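# Find the light check weight and set it on the dish

## Task

Of the four check weights, exactly one weighs less than the rest. Use the balance to find it: its pointer sits over the white mark when both pans are equally loaded and leans toward the lighter pan otherwise. Lay that light weight flat on the red dish and keep the other three weights off the dish. Nothing may end up inside or beneath the furniture. Every item other than the weights and the dish must finish resting directly on top of the same furniture it started on. The result must stay in place by itself, without a robot holding it. At the end every gripper must have released and every arm must be moved away.

## Robot and tools

SETUP
Three identical i2rt Big YAM arms, named arm1, arm2 and arm3. Each has six revolute joints, a two-finger gripper and a wrist camera. With joints 1 and 6 at 0 and the hand level and pointing forward, the wrist camera rides on top of the hand, aimed at the fingertips. Reach is roughly 1.0 m from the joint 1 axis. Two fixed room cameras, room_a and room_b, view the scene. The arms act independently; one being blocked does not pause the others.

FRAME
A single shared scene frame has its origin on the floor and +z pointing up. The hand point is midway between the fingertips; the hand's z axis runs along the fingers and the fingers open and close along its y axis. Hand poses are computed from each arm's actual foot pose, which is never printed.

TOOLS
execute_actions(actions, cameras). actions is a list holding either one action or nothing (empty list = just report state and images). An action is an object keyed by arm name; under each arm put "joints", an object of absolute joint targets by name. These are goals, not offsets. Units and ranges:
- joint1_rad -2.879 to 2.879 (base yaw; positive = counter-clockwise seen from above; 0 points the arm along its foot's facing)
- joint2_rad 0 to 3.141 (shoulder; 0 = upper arm pointing back, about level; increasing raises it then brings it forward)
- joint3_rad 0 to 3.019 (elbow; 0 = forearm folded onto upper arm; increasing opens it)
- joint4_rad -1.692 to 1.57 (hand pitch; positive tips fingers up)
- joint5_rad -1.57 to 1.57 (hand side swing; positive toward the arm's right)
- joint6_rad -2.094 to 2.094 (hand roll; positive clockwise when viewed from behind the hand)
- gripper_m 0 to 0.093 metres, the fingertip gap; grip force is limited to around 50-62 N per pad, lower on some.
Done tolerances: ±0.045, ±0.14, ±0.09, ±0.055, ±0.03, ±0.035 rad for joints 1-6, ±0.003 m for the gripper. Any arm or joint you omit may keep pushing toward its earlier target. All motions in an action start at once and may finish at different times; one action lasts at most 15 s. Joints move at different speeds, so the hand can sweep a wide curve between postures. An unknown key or out-of-range number rejects the whole call and nothing moves. cameras: list of camera names (arm1_cam_wrist, arm2_cam_wrist, arm3_cam_wrist, room_a, room_b, all); omitted/null/["all"] gives every camera, [] gives none. Images are taken at the end of the call; the "pictures" line lists their order.
Example: {"actions":[{"arm1":{"joints":{"gripper_m":0.05}},"arm2":{"joints":{"joint1_rad":0.3}}}],"cameras":["room_a"]}

wait(seconds): 0 to 10 s, commands nothing, returns state and images like an empty action.
zoom_image(camera, region): magnifies part of a camera's most recent full image; region is [x0, y0, x1, y1] in pixels from the top-left, at most 504 by 504.
finished_scene(scene): ends the current scene (give its number) after the last command has been held; irreversible, and reports whether the goal was met. Replying with no tool call also ends things.

READING RESULTS
joint_positions gives each joint's measured value. joint_status tells how each commanded motion ended:
- off_target: stopped short and may still be pushing.
- contact_stop or time_out: old target dropped, joint holds where it stopped; after time_out a joint may keep a target up to 0.375, 0.375, 0.113, 0.225, 0.075, 0.3 rad (joints 1-6) away and keep pushing, and will move there if the obstruction clears.
- not_followed / "joint command not followed" (often with a "cause:" line): a self- and arm-collision check refused that arm's joint targets; its gripper command still runs. The arm may retry those targets on later actions until given passable ones.
on_its_own lists what was not commanded this call; "held at" is the target being held, not the actual position. MOTOR HOT appears from 85 °C; at 100 °C an OVER-TEMPERATURE FAULT drops the arm and its gripper until cooled, and unmet keys show limit_stop_at_motor_heat (resend the target). Nothing reports arm-to-arm contact.

CAUTIONS
- The arms do not halt on contact and can push hard; to relieve a push, command the joint to its reported position. Very small target changes may not move a joint. A joint holding a load sags.
- Sustained pushing or holding heats motors, even while you are thinking, since the simulation keeps running and holds your last command.
- A hard squeeze between two arms fails and ends the run; a hard collision may too. The clearance check can react late and ignores fingers, gripper housings and wrist cameras. Objects touching arms are fine.
- Avoid drops, slips, slams and forceful pushes. Don't knock anything off the work area or onto the floor, or inside/under furniture.
- Loose objects may occasionally be nudged by outside disturbances; recheck before finishing.
- Faster robot motion is better; failed calls after a stop in the same reply are skipped.

Each tool is called after "Request:" as name([rows], argument=value, ...), one row to a line, values as JSON.

## Session

Request:
execute_actions(actions=[])

Scene clock: 0.00 s.
arm1.joint_positions: joint1_rad=+0.226 joint2_rad=+0.423 joint3_rad=+1.702 joint4_rad=-1.524 joint5_rad=+0.117 joint6_rad=-0.675 gripper_m=+0.095
arm1.joint_status: not commanded
arm1.hand: x=-0.7849 y=-0.7184 z=+1.4661 quat_wxyz=(-0.320, +0.777, +0.123, -0.527) (m; scene frame)
arm2.joint_positions: joint1_rad=-0.323 joint2_rad=+0.626 joint3_rad=+1.638 joint4_rad=-1.336 joint5_rad=+0.031 joint6_rad=-0.504 gripper_m=+0.094
arm2.joint_status: not commanded
arm2.hand: x=-0.1742 y=+0.1174 z=+1.5479 quat_wxyz=(-0.362, -0.298, -0.758, +0.454) (m; scene frame)
arm3.joint_positions: joint1_rad=-0.304 joint2_rad=+0.424 joint3_rad=+1.432 joint4_rad=-1.200 joint5_rad=-0.025 joint6_rad=+0.124 gripper_m=+0.095
arm3.joint_status: not commanded
arm3.hand: x=+1.0062 y=+0.5880 z=+1.4781 quat_wxyz=(-0.466, +0.450, -0.622, -0.440) (m; scene frame)
pictures: arm1_cam_wrist, arm2_cam_wrist, arm3_cam_wrist, room_a, room_b
Images, in order (width x height): arm1_cam_wrist 616x616, arm2_cam_wrist 616x616, arm3_cam_wrist 616x616, room_a 896x504, room_b 896x504.

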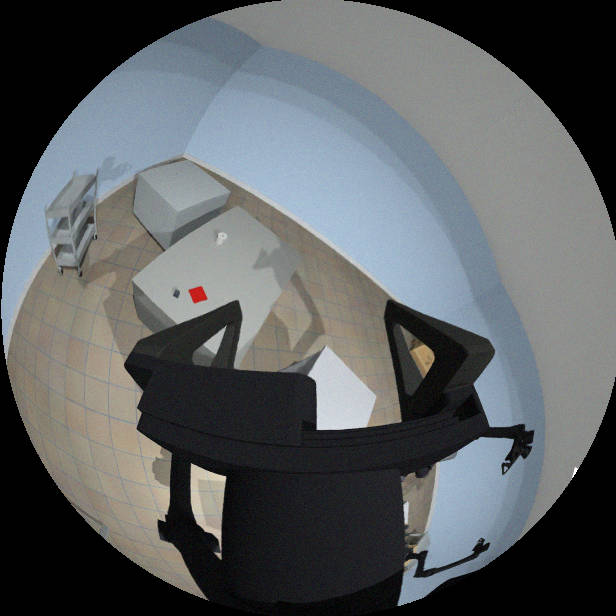

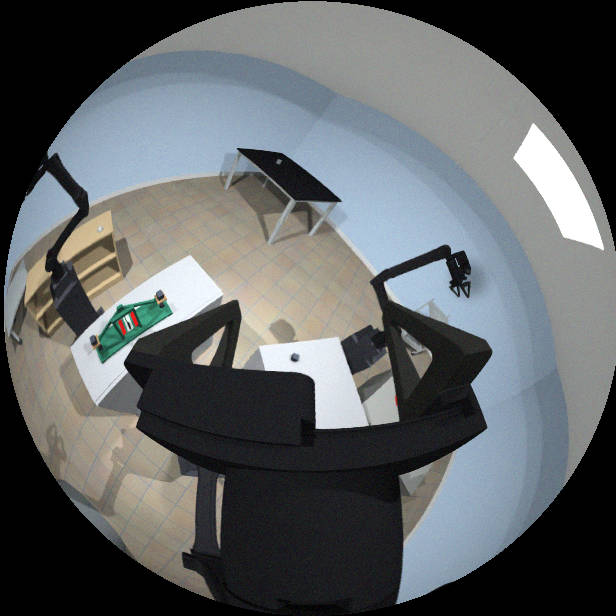

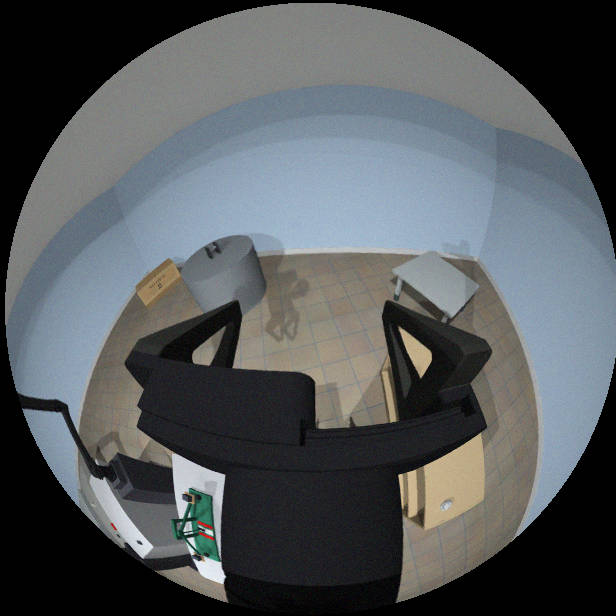

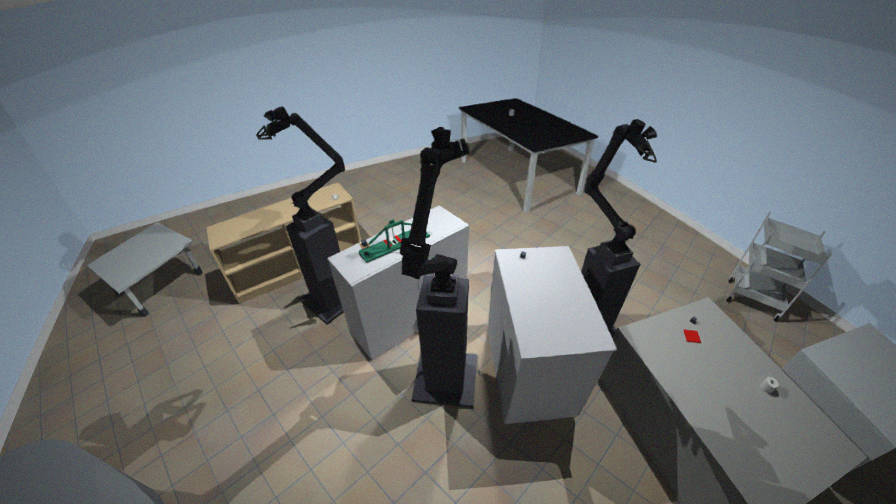

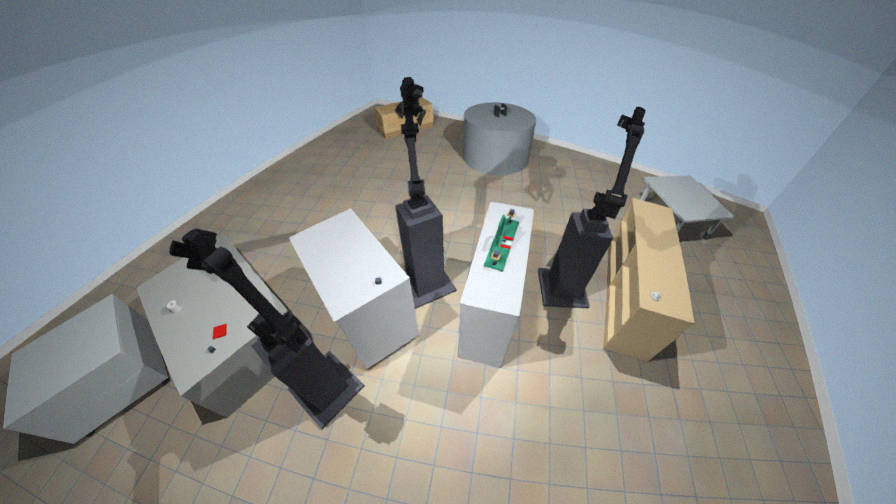

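Request:
zoom_image(camera="room_b", region=[450, 195, 550, 285])

Request:
zoom_image(camera="arm2_cam_wrist", region=[70, 270, 200, 380])

Request:
zoom_image(camera="room_a", region=[340, 200, 480, 280])

Region (450, 195, 550, 285) of room_b's 896x504 image, scaled by 5.040, with more detail than that image has; it fills the top 454 rows of this view, and the rest is white.

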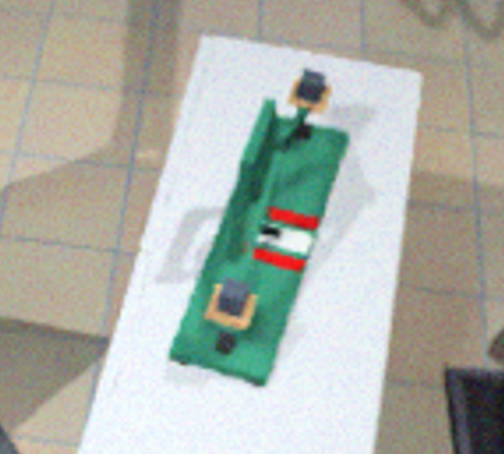

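Region (70, 270, 200, 380) of arm2_cam_wrist's 616x616 image, scaled by 3.877, with more detail than that image has; it fills the top 426 rows of this view, and the rest is white.

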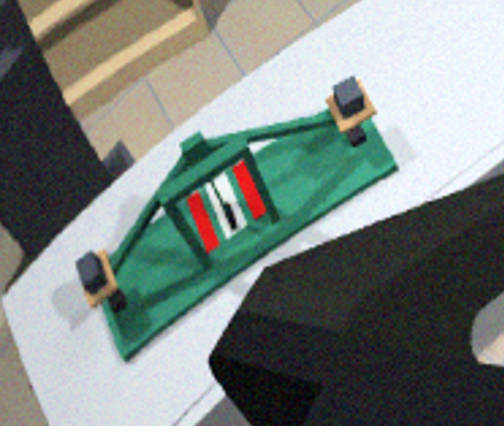

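Region (340, 200, 480, 280) of room_a's 896x504 image, scaled by 3.600, with more detail than that image has; it fills the top 288 rows of this view, and the rest is white.

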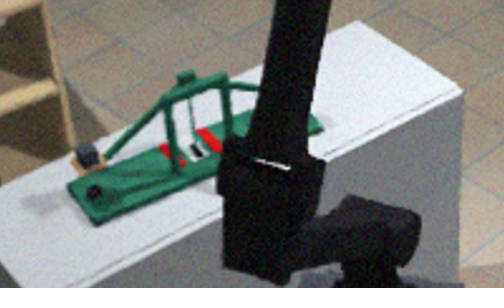

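Request:
execute_actions([
  {"arm1":{"joints":{"joint1_rad":0.6,"joint2_rad":1.3,"joint3_rad":1.3,"joint4_rad":-1.4,"joint5_rad":0,"joint6_rad":0}},"arm2":{"joints":{"joint1_rad":-0.3,"joint2_rad":1.3,"joint3_rad":1.3,"joint4_rad":-1.4,"joint5_rad":0,"joint6_rad":0}},"arm3":{"joints":{"joint1_rad":1.7,"joint2_rad":1.0,"joint3_rad":1.2,"joint4_rad":-1.4,"joint5_rad":0,"joint6_rad":0}}},
])

Scene clock: 19.70 s.
arm1.joint_positions: joint1_rad=+0.597 joint2_rad=+1.303 joint3_rad=+1.269 joint4_rad=-1.406 joint5_rad=+0.003 joint6_rad=-0.008 gripper_m=+0.095
arm1.joint_status: all done
arm1.hand: x=-1.1405 y=-0.7921 z=+1.0693 quat_wxyz=(+0.002, +0.996, +0.055, -0.066) (m; scene frame)
arm2.joint_positions: joint1_rad=-0.310 joint2_rad=+1.321 joint3_rad=+1.267 joint4_rad=-1.384 joint5_rad=+0.004 joint6_rad=-0.008 gripper_m=+0.094
arm2.joint_status: all done
arm2.hand: x=-0.0972 y=-0.0827 z=+1.1429 quat_wxyz=(-0.048, -0.570, -0.819, +0.040) (m; scene frame)
arm3.joint_positions: joint1_rad=+1.697 joint2_rad=+1.018 joint3_rad=+1.180 joint4_rad=-1.389 joint5_rad=+0.000 joint6_rad=+0.014 gripper_m=+0.095
arm3.joint_status: all done
arm3.hand: x=+0.6458 y=+0.3719 z=+1.1695 quat_wxyz=(+0.013, +0.980, +0.101, -0.169) (m; scene frame)
pictures: arm1_cam_wrist, arm2_cam_wrist, arm3_cam_wrist, room_a, room_b
Images, in order (width x height): arm1_cam_wrist 616x616, arm2_cam_wrist 616x616, arm3_cam_wrist 616x616, room_a 896x504, room_b 896x504.

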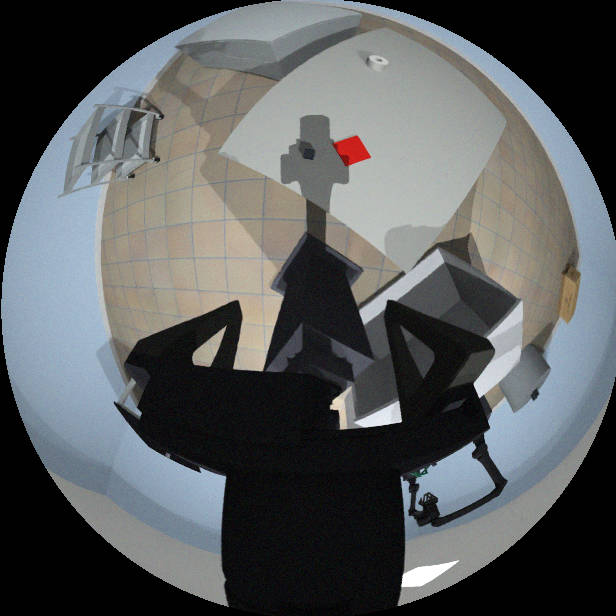

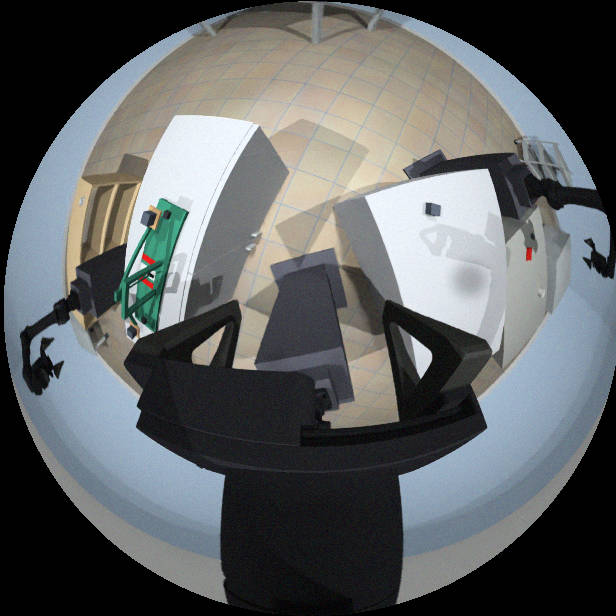

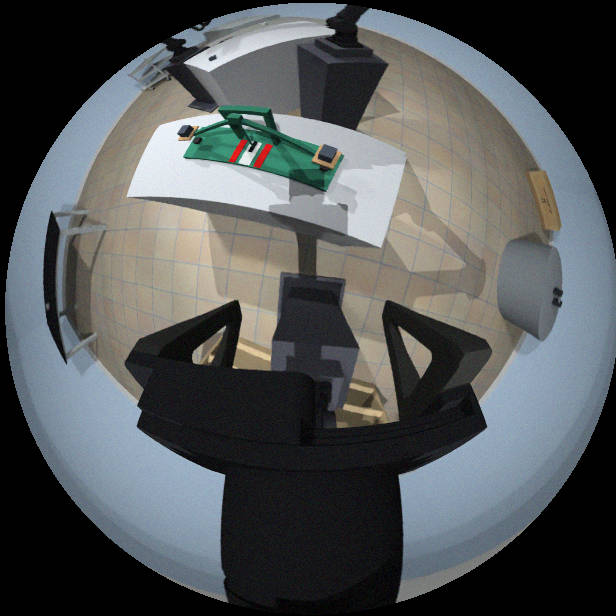

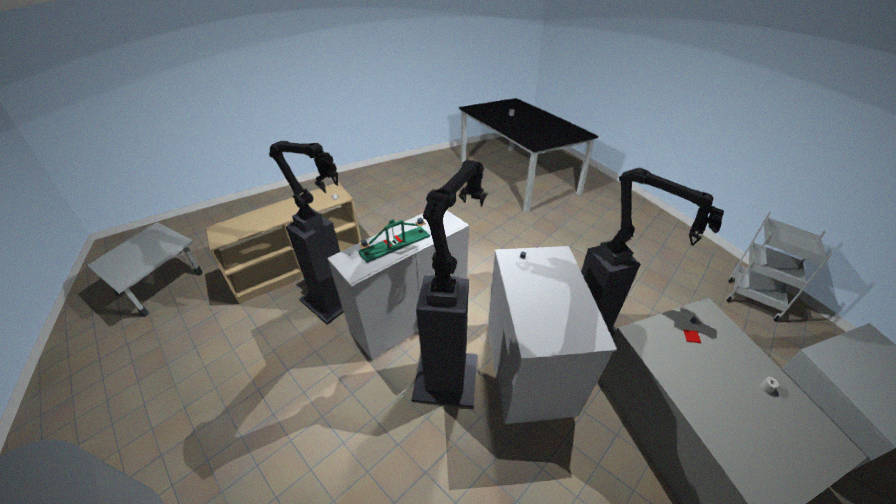

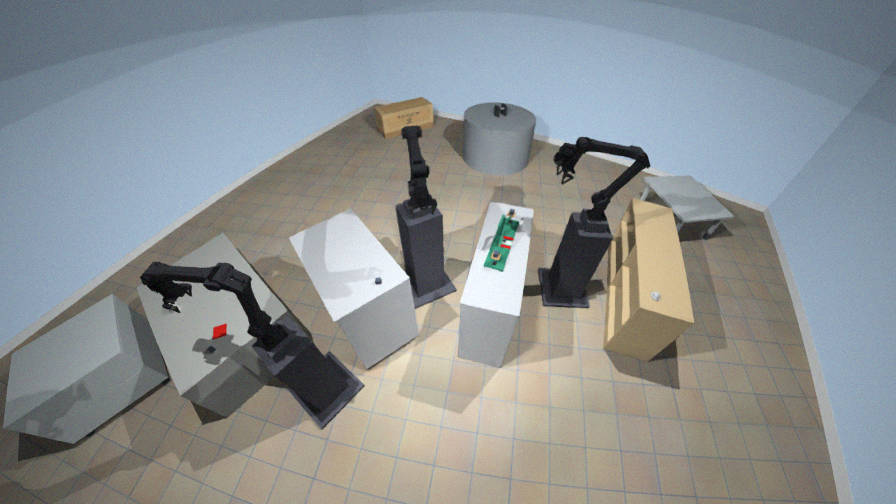

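Request:
execute_actions([
  {"arm1":{"joints":{"joint4_rad":-0.7}},"arm2":{"joints":{"joint3_rad":1.8}},"arm3":{"joints":{"joint2_rad":0.55}}},
], cameras=["arm1_cam_wrist","arm2_cam_wrist","arm3_cam_wrist"])

Scene clock: 45.20 s.
arm1.joint_positions: joint1_rad=+0.597 joint2_rad=+1.303 joint3_rad=+1.269 joint4_rad=-0.722 joint5_rad=+0.003 joint6_rad=-0.007 gripper_m=+0.095
arm1.joint_status: all done
arm1.hand: x=-1.2865 y=-0.8071 z=+1.1445 quat_wxyz=(+0.018, +0.916, +0.050, -0.397) (m; scene frame)
arm2.joint_positions: joint1_rad=-0.310 joint2_rad=+1.300 joint3_rad=+1.761 joint4_rad=-1.389 joint5_rad=+0.004 joint6_rad=-0.008 gripper_m=+0.094
arm2.joint_status: all done
arm2.hand: x=-0.0722 y=-0.1474 z=+1.3791 quat_wxyz=(-0.252, -0.542, -0.780, +0.184) (m; scene frame)
arm3.joint_positions: joint1_rad=+1.697 joint2_rad=+0.539 joint3_rad=+1.180 joint4_rad=-1.391 joint5_rad=+0.000 joint6_rad=+0.014 gripper_m=+0.095
arm3.joint_status: all done
arm3.hand: x=+0.7658 y=+0.3968 z=+1.2953 quat_wxyz=(+0.040, +0.913, +0.096, -0.395) (m; scene frame)
pictures: arm1_cam_wrist, arm2_cam_wrist, arm3_cam_wrist
Images, in order (width x height): arm1_cam_wrist 616x616, arm2_cam_wrist 616x616, arm3_cam_wrist 616x616.

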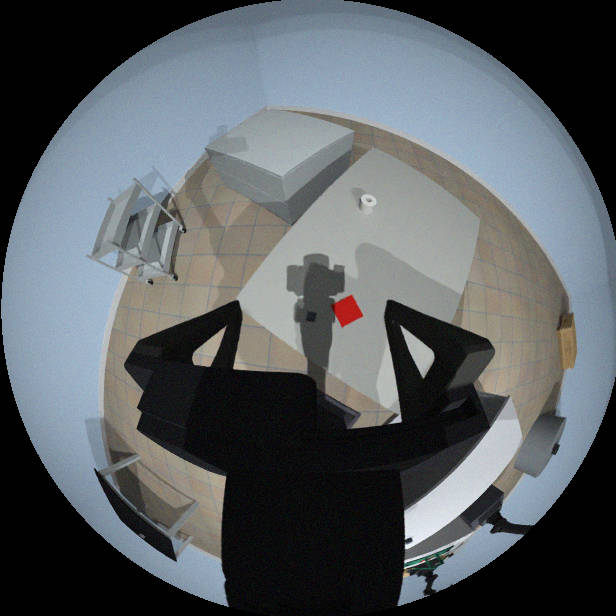

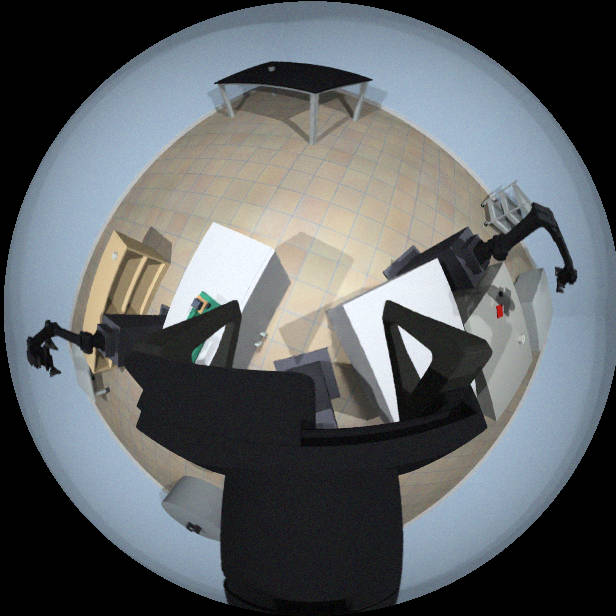

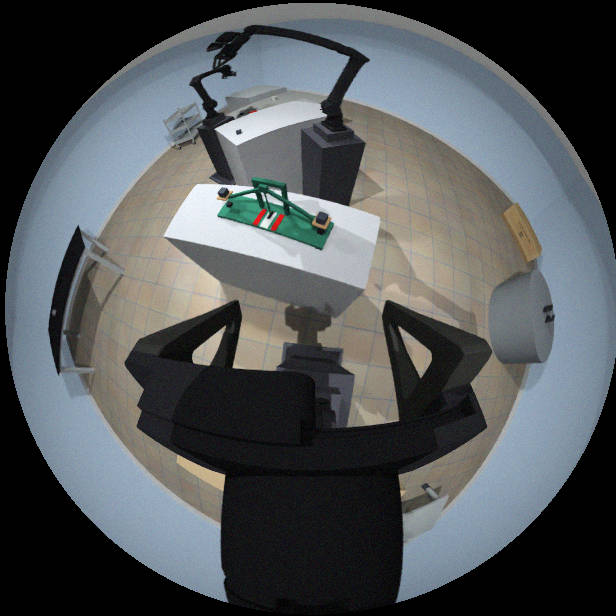

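Request:
execute_actions([
  {"arm1":{"joints":{"joint2_rad":2.04,"joint3_rad":1.74,"joint4_rad":-1.24}},"arm2":{"joints":{"joint1_rad":-0.8,"joint2_rad":1.81,"joint3_rad":1.645,"joint4_rad":-1.37}},"arm3":{"joints":{"joint1_rad":1.62,"joint2_rad":1.89,"joint3_rad":1.95,"joint4_rad":-1.59}}},
])

Scene clock: 74.50 s.
arm1.joint_positions: joint1_rad=+0.597 joint2_rad=+2.058 joint3_rad=+1.692 joint4_rad=-1.230 joint5_rad=+0.003 joint6_rad=-0.007 gripper_m=+0.095
arm1.joint_status: all done
arm1.hand: x=-1.3482 y=-0.8135 z=+0.8635 quat_wxyz=(-0.002, +0.998, +0.055, +0.012) (m; scene frame)
arm2.joint_positions: joint1_rad=-0.804 joint2_rad=+1.835 joint3_rad=+1.614 joint4_rad=-1.380 joint5_rad=+0.001 joint6_rad=-0.006 gripper_m=+0.094
arm2.joint_status: all done
arm2.hand: x=-0.3171 y=-0.2432 z=+1.0427 quat_wxyz=(+0.015, -0.755, -0.655, -0.010) (m; scene frame)
arm3.joint_positions: joint1_rad=+1.626 joint2_rad=+1.910 joint3_rad=+1.909 joint4_rad=-1.580 joint5_rad=+0.000 joint6_rad=+0.014 gripper_m=+0.095
arm3.joint_status: all done
arm3.hand: x=+0.3937 y=+0.3610 z=+1.0689 quat_wxyz=(-0.007, +0.998, +0.066, +0.006) (m; scene frame)
pictures: arm1_cam_wrist, arm2_cam_wrist, arm3_cam_wrist, room_a, room_b
Images, in order (width x height): arm1_cam_wrist 616x616, arm2_cam_wrist 616x616, arm3_cam_wrist 616x616, room_a 896x504, room_b 896x504.

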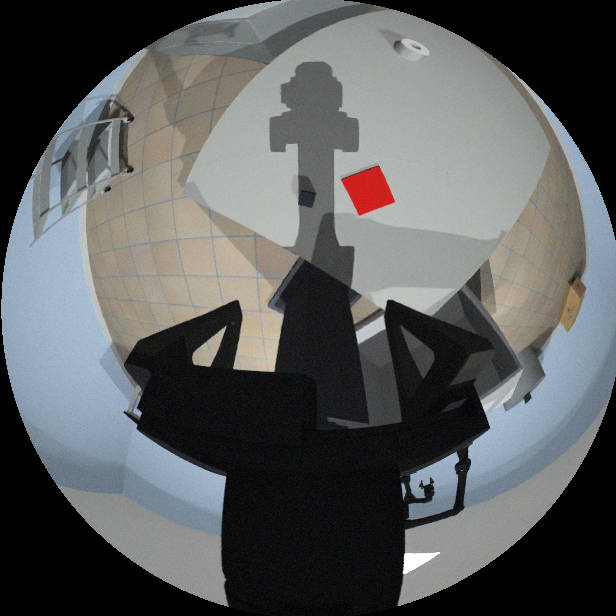

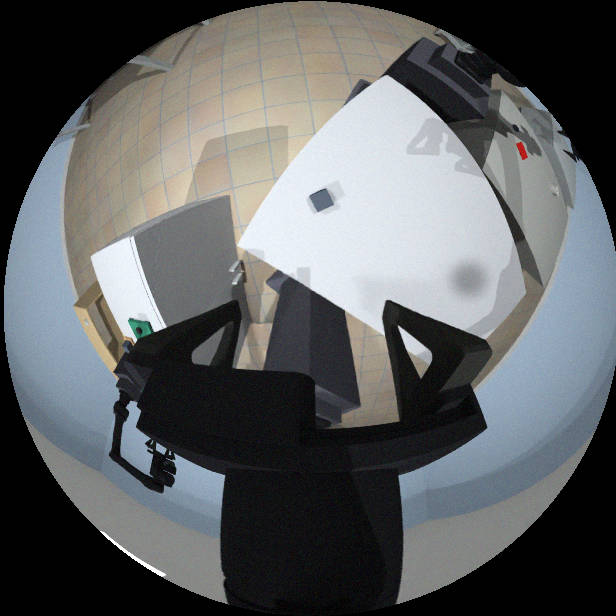

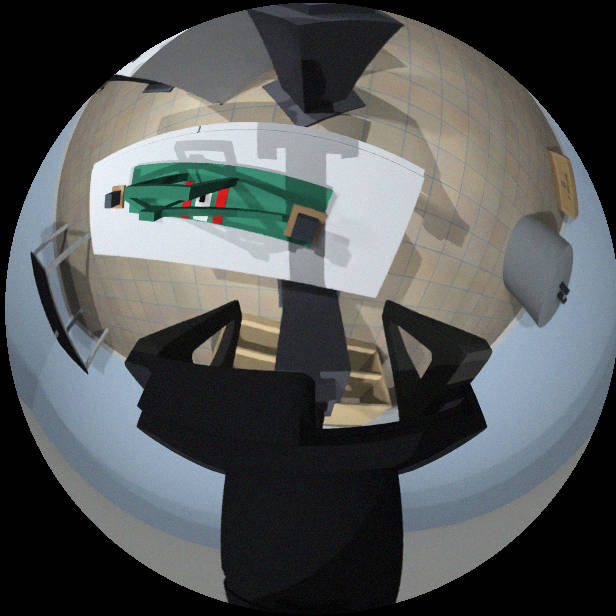

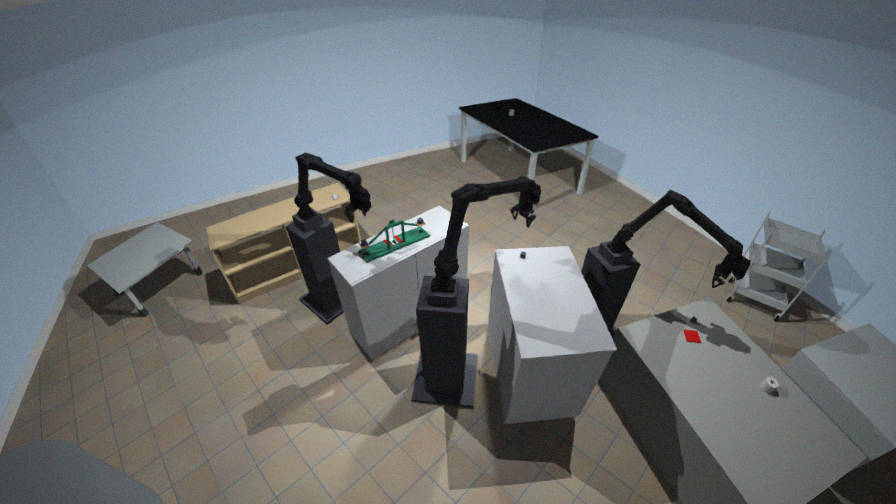

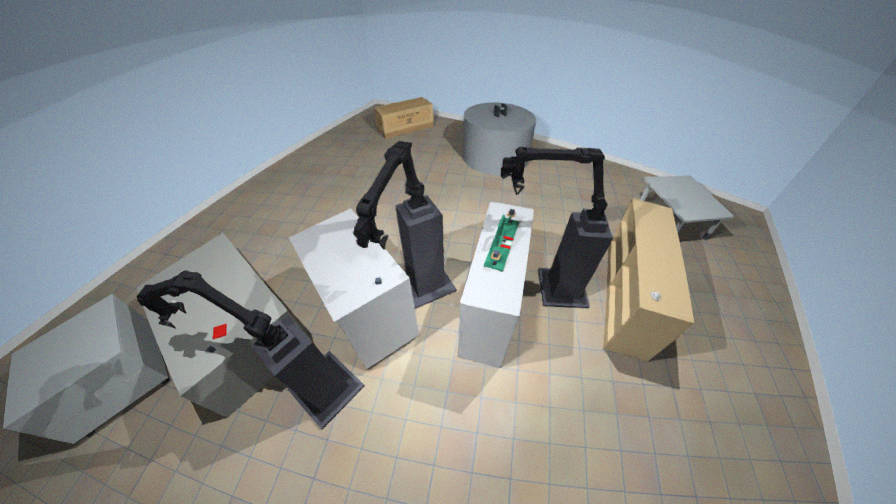

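Request:
zoom_image(camera="arm1_cam_wrist", region=[270, 150, 410, 240])

Request:
zoom_image(camera="arm2_cam_wrist", region=[270, 160, 370, 240])

Request:
zoom_image(camera="arm3_cam_wrist", region=[250, 170, 350, 270])

Region (270, 150, 410, 240) of arm1_cam_wrist's 616x616 image, scaled by 3.600, with more detail than that image has; it fills the top 324 rows of this view, and the rest is white.

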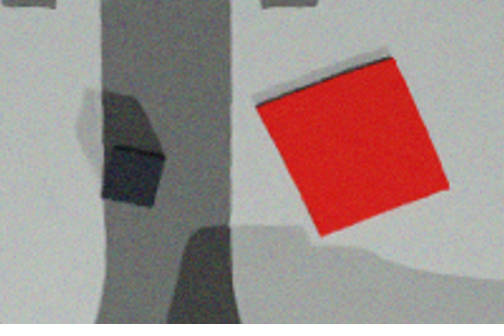

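Region (270, 160, 370, 240) of arm2_cam_wrist's 616x616 image, scaled by 5.040, with more detail than that image has; it fills the top 403 rows of this view, and the rest is white.

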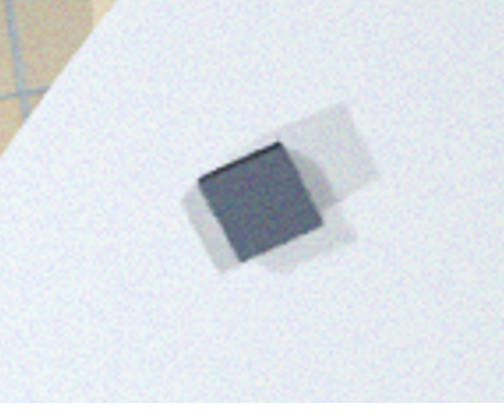

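Region (250, 170, 350, 270) of arm3_cam_wrist's 616x616 image, scaled by 5.040, with more detail than that image has.

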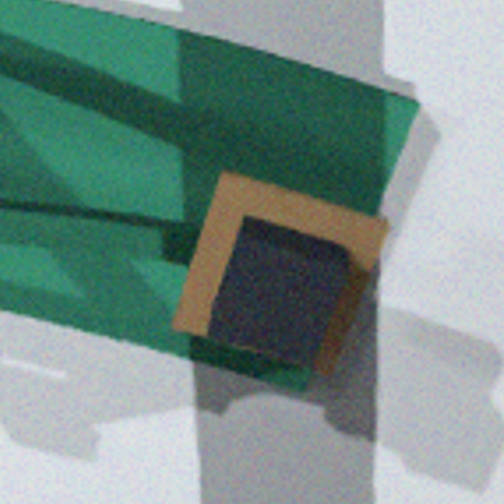

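Request:
execute_actions([
  {"arm1":{"joints":{"joint1_rad":0.61,"joint2_rad":2.39,"joint3_rad":1.77,"joint4_rad":-0.9,"joint6_rad":0.22,"gripper_m":0.07}},"arm2":{"joints":{"joint1_rad":-0.842,"joint2_rad":2.015,"joint3_rad":1.565,"joint4_rad":-1.06,"joint6_rad":-0.45,"gripper_m":0.07}},"arm3":{"joints":{"joint1_rad":1.64,"joint2_rad":1.94,"joint3_rad":1.765,"joint4_rad":-1.34,"joint6_rad":0.28,"gripper_m":0.065}}},
])

Scene clock: 96.23 s.
arm1.joint_positions: joint1_rad=+0.602 joint2_rad=+2.407 joint3_rad=+1.742 joint4_rad=-0.912 joint5_rad=+0.003 joint6_rad=+0.212 gripper_m=+0.070
arm1.joint_status: all done
arm1.hand: x=-1.3858 y=-0.8211 z=+0.6651 quat_wxyz=(-0.002, +0.999, -0.052, +0.002) (m; scene frame)
arm2.joint_positions: joint1_rad=-0.840 joint2_rad=+2.044 joint3_rad=+1.544 joint4_rad=-1.079 joint5_rad=+0.001 joint6_rad=-0.441 gripper_m=+0.070
arm2.joint_status: all done
arm2.hand: x=-0.3445 y=-0.2752 z=+0.9019 quat_wxyz=(+0.007, -0.610, -0.792, -0.003) (m; scene frame)
arm3.joint_positions: joint1_rad=+1.631 joint2_rad=+1.930 joint3_rad=+1.758 joint4_rad=-1.353 joint5_rad=+0.000 joint6_rad=+0.265 gripper_m=+0.065
arm3.joint_status: all done
arm3.hand: x=+0.3797 y=+0.3565 z=+1.0005 quat_wxyz=(-0.002, +0.998, -0.057, -0.022) (m; scene frame)
pictures: arm1_cam_wrist, arm2_cam_wrist, arm3_cam_wrist, room_a, room_b
Images, in order (width x height): arm1_cam_wrist 616x616, arm2_cam_wrist 616x616, arm3_cam_wrist 616x616, room_a 896x504, room_b 896x504.

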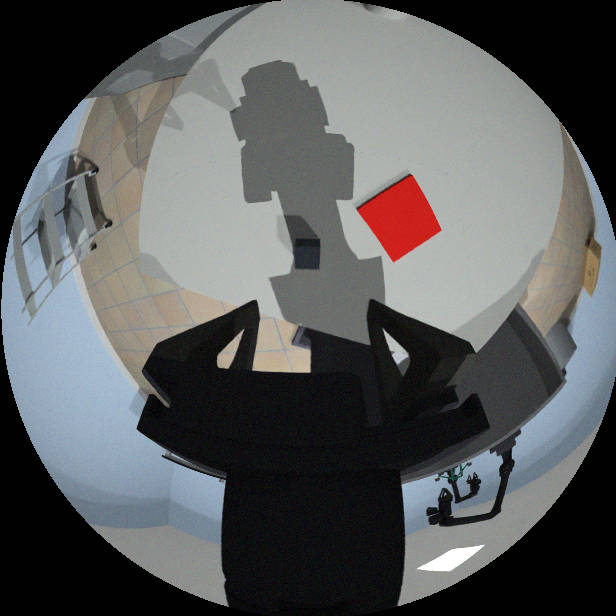

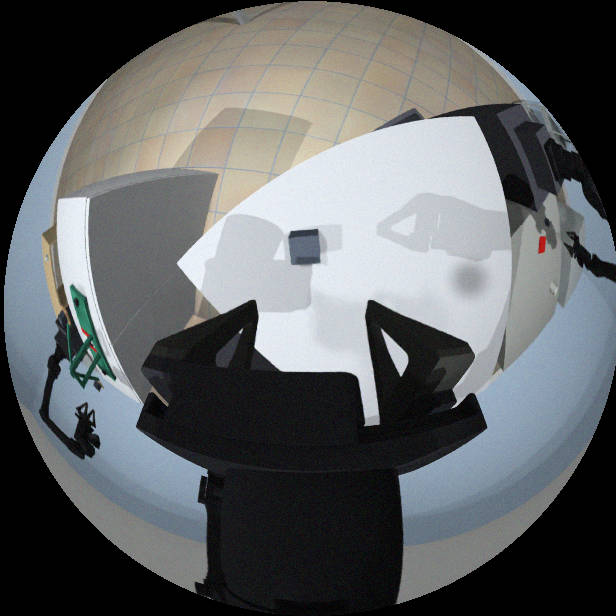

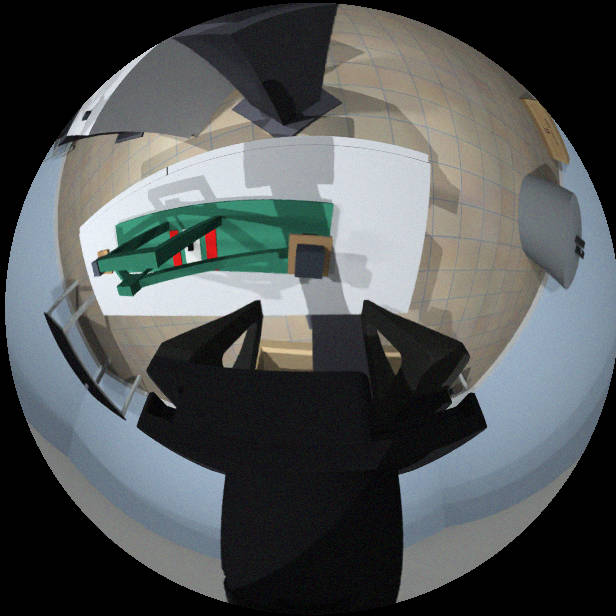

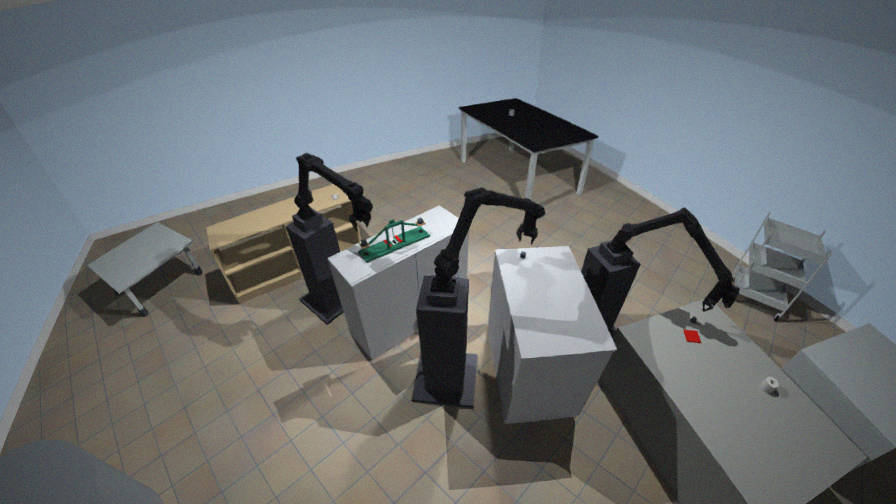

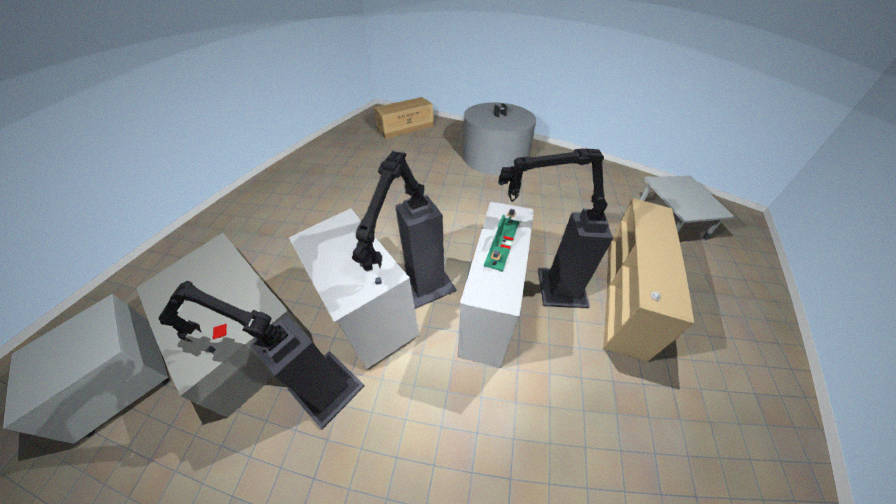

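Request:
zoom_image(camera="arm1_cam_wrist", region=[250, 210, 380, 320])

Request:
zoom_image(camera="arm2_cam_wrist", region=[250, 210, 380, 320])

Request:
zoom_image(camera="arm3_cam_wrist", region=[250, 210, 380, 320])

Region (250, 210, 380, 320) of arm1_cam_wrist's 616x616 image, scaled by 3.877, with more detail than that image has; it fills the top 426 rows of this view, and the rest is white.

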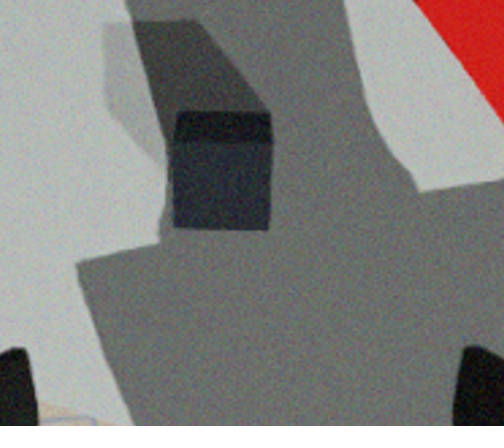

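Region (250, 210, 380, 320) of arm2_cam_wrist's 616x616 image, scaled by 3.877, with more detail than that image has; it fills the top 426 rows of this view, and the rest is white.

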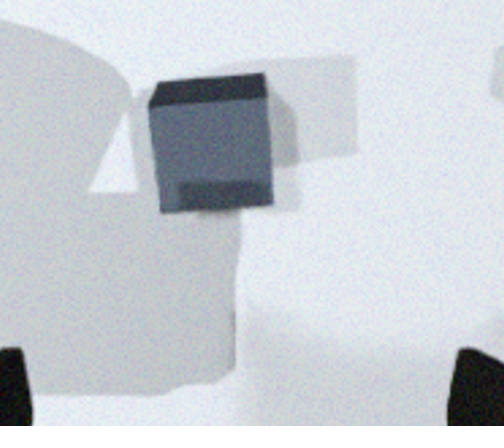

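Region (250, 210, 380, 320) of arm3_cam_wrist's 616x616 image, scaled by 3.877, with more detail than that image has; it fills the top 426 rows of this view, and the rest is white.

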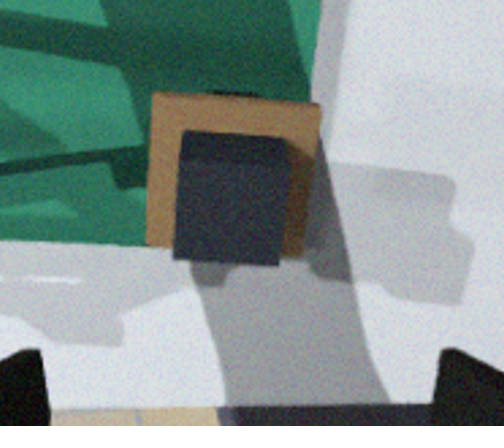

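Request:
execute_actions([
  {"arm1":{"joints":{"joint1_rad":0.62,"joint2_rad":2.53,"joint3_rad":1.81,"joint4_rad":-0.79}},"arm2":{"joints":{"joint1_rad":-0.815,"joint2_rad":2.10,"joint3_rad":1.55,"joint4_rad":-0.965,"joint6_rad":-0.5}},"arm3":{"joints":{"joint2_rad":1.99,"joint3_rad":1.71,"joint4_rad":-1.265,"joint6_rad":0.32}}},
])

Scene clock: 114.30 s.
arm1.joint_positions: joint1_rad=+0.614 joint2_rad=+2.557 joint3_rad=+1.786 joint4_rad=-0.802 joint5_rad=+0.003 joint6_rad=+0.212 gripper_m=+0.070
arm1.joint_status: all done
arm1.hand: x=-1.3862 y=-0.8289 z=+0.5836 quat_wxyz=(-0.002, +0.999, -0.046, +0.000) (m; scene frame)
arm2.joint_positions: joint1_rad=-0.821 joint2_rad=+2.097 joint3_rad=+1.544 joint4_rad=-0.985 joint5_rad=+0.001 joint6_rad=-0.491 gripper_m=+0.070
arm2.joint_status: all done
arm2.hand: x=-0.3368 y=-0.2926 z=+0.8716 quat_wxyz=(-0.002, -0.583, -0.812, +0.015) (m; scene frame)
arm3.joint_positions: joint1_rad=+1.631 joint2_rad=+1.976 joint3_rad=+1.705 joint4_rad=-1.278 joint5_rad=+0.000 joint6_rad=+0.305 gripper_m=+0.065
arm3.joint_status: all done
arm3.hand: x=+0.3789 y=+0.3570 z=+0.9537 quat_wxyz=(-0.004, +0.997, -0.077, -0.011) (m; scene frame)
pictures: arm1_cam_wrist, arm2_cam_wrist, arm3_cam_wrist, room_a, room_b
Images, in order (width x height): arm1_cam_wrist 616x616, arm2_cam_wrist 616x616, arm3_cam_wrist 616x616, room_a 896x504, room_b 896x504.

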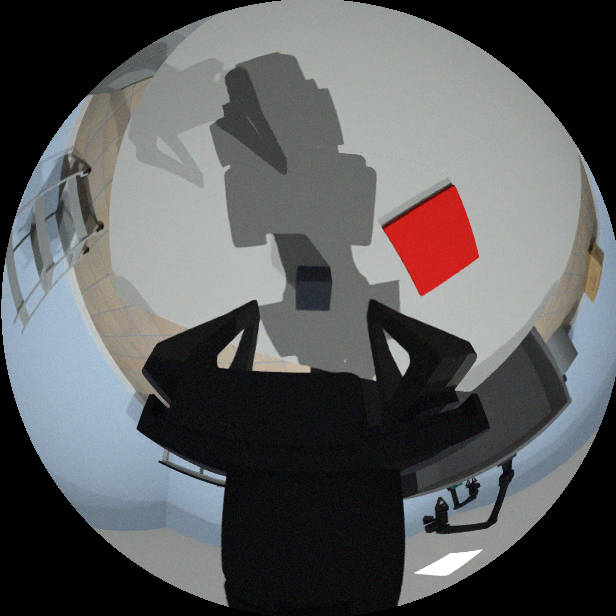

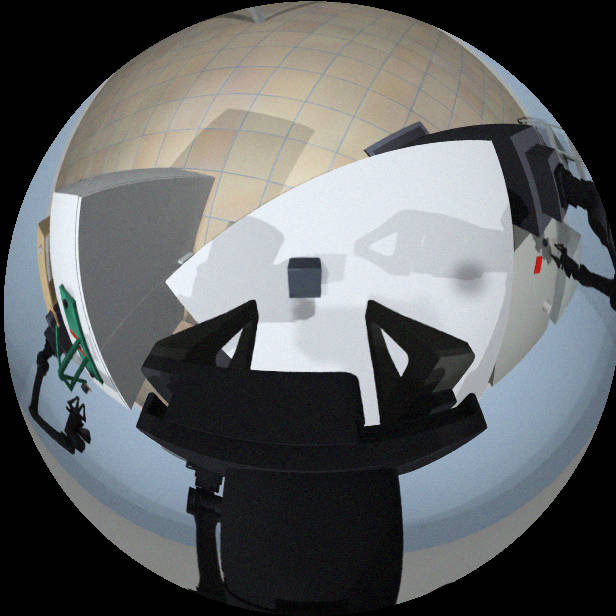

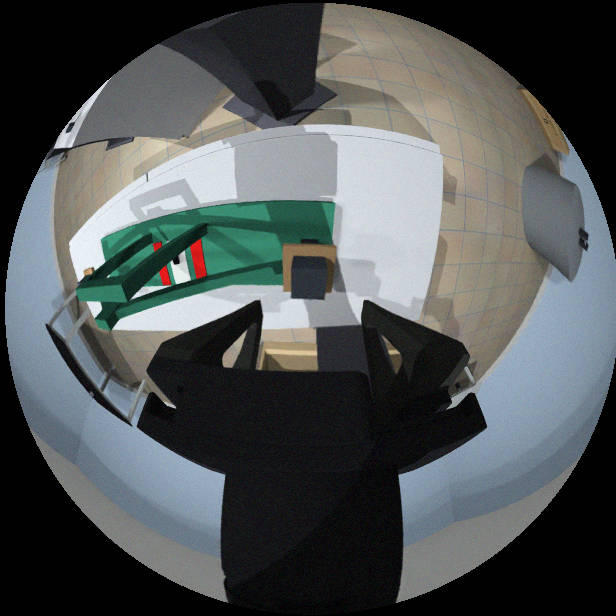

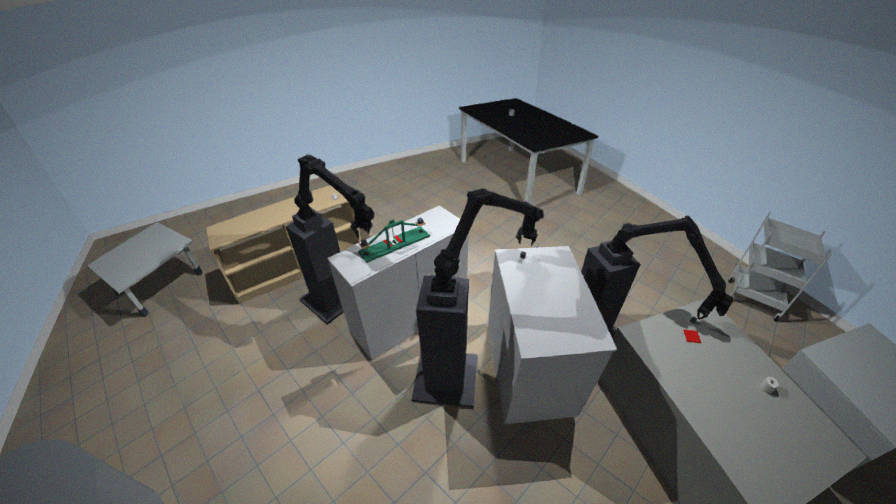

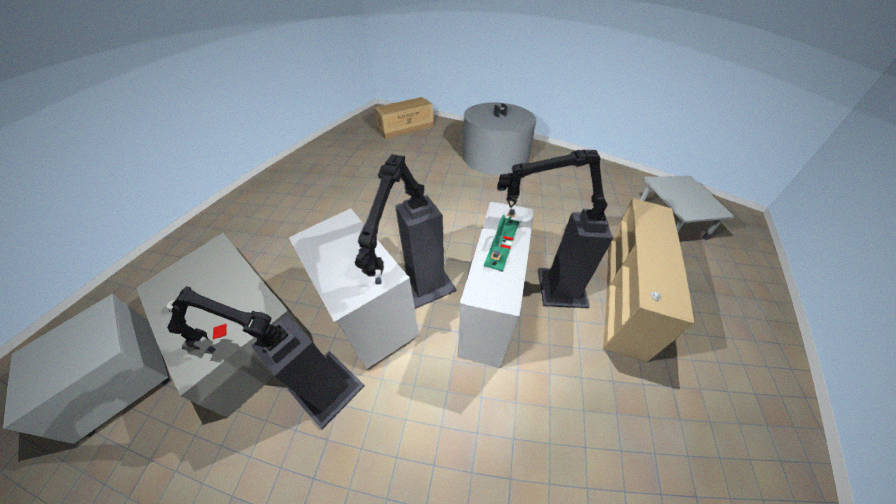

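Request:
zoom_image(camera="arm1_cam_wrist", region=[250, 230, 380, 340])

Request:
zoom_image(camera="arm2_cam_wrist", region=[250, 230, 380, 340])

Request:
zoom_image(camera="arm3_cam_wrist", region=[250, 230, 380, 340])

Request:
zoom_image(camera="room_a", region=[660, 270, 760, 350])

Request:
zoom_image(camera="room_a", region=[480, 200, 580, 280])

Region (250, 230, 380, 340) of arm1_cam_wrist's 616x616 image, scaled by 3.877, with more detail than that image has; it fills the top 426 rows of this view, and the rest is white.

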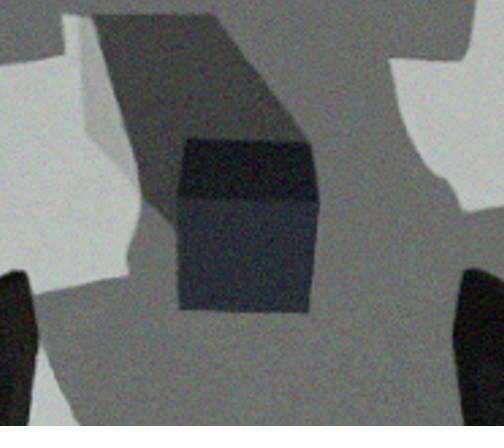

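Region (250, 230, 380, 340) of arm2_cam_wrist's 616x616 image, scaled by 3.877, with more detail than that image has; it fills the top 426 rows of this view, and the rest is white.

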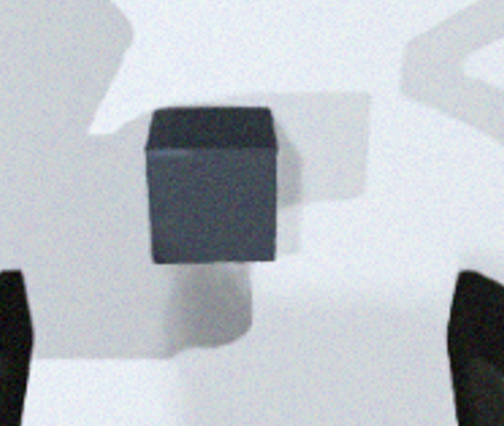

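Region (250, 230, 380, 340) of arm3_cam_wrist's 616x616 image, scaled by 3.877, with more detail than that image has; it fills the top 426 rows of this view, and the rest is white.

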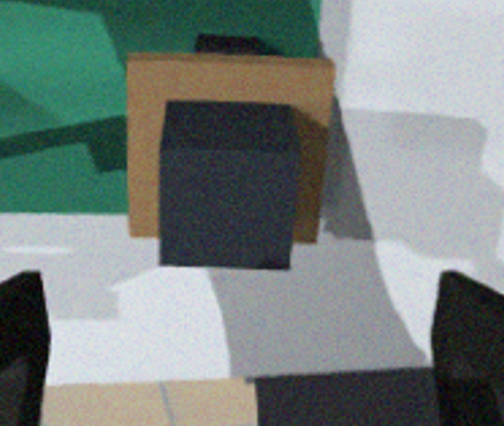

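Region (660, 270, 760, 350) of room_a's 896x504 image, scaled by 5.040, with more detail than that image has; it fills the top 403 rows of this view, and the rest is white.

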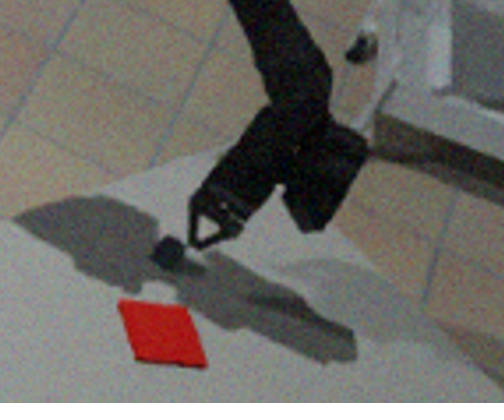

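Region (480, 200, 580, 280) of room_a's 896x504 image, scaled by 5.040, with more detail than that image has; it fills the top 403 rows of this view, and the rest is white.

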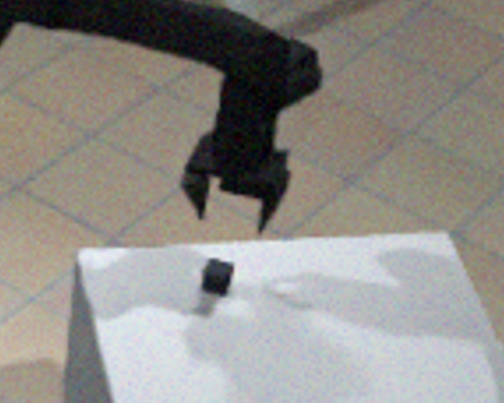

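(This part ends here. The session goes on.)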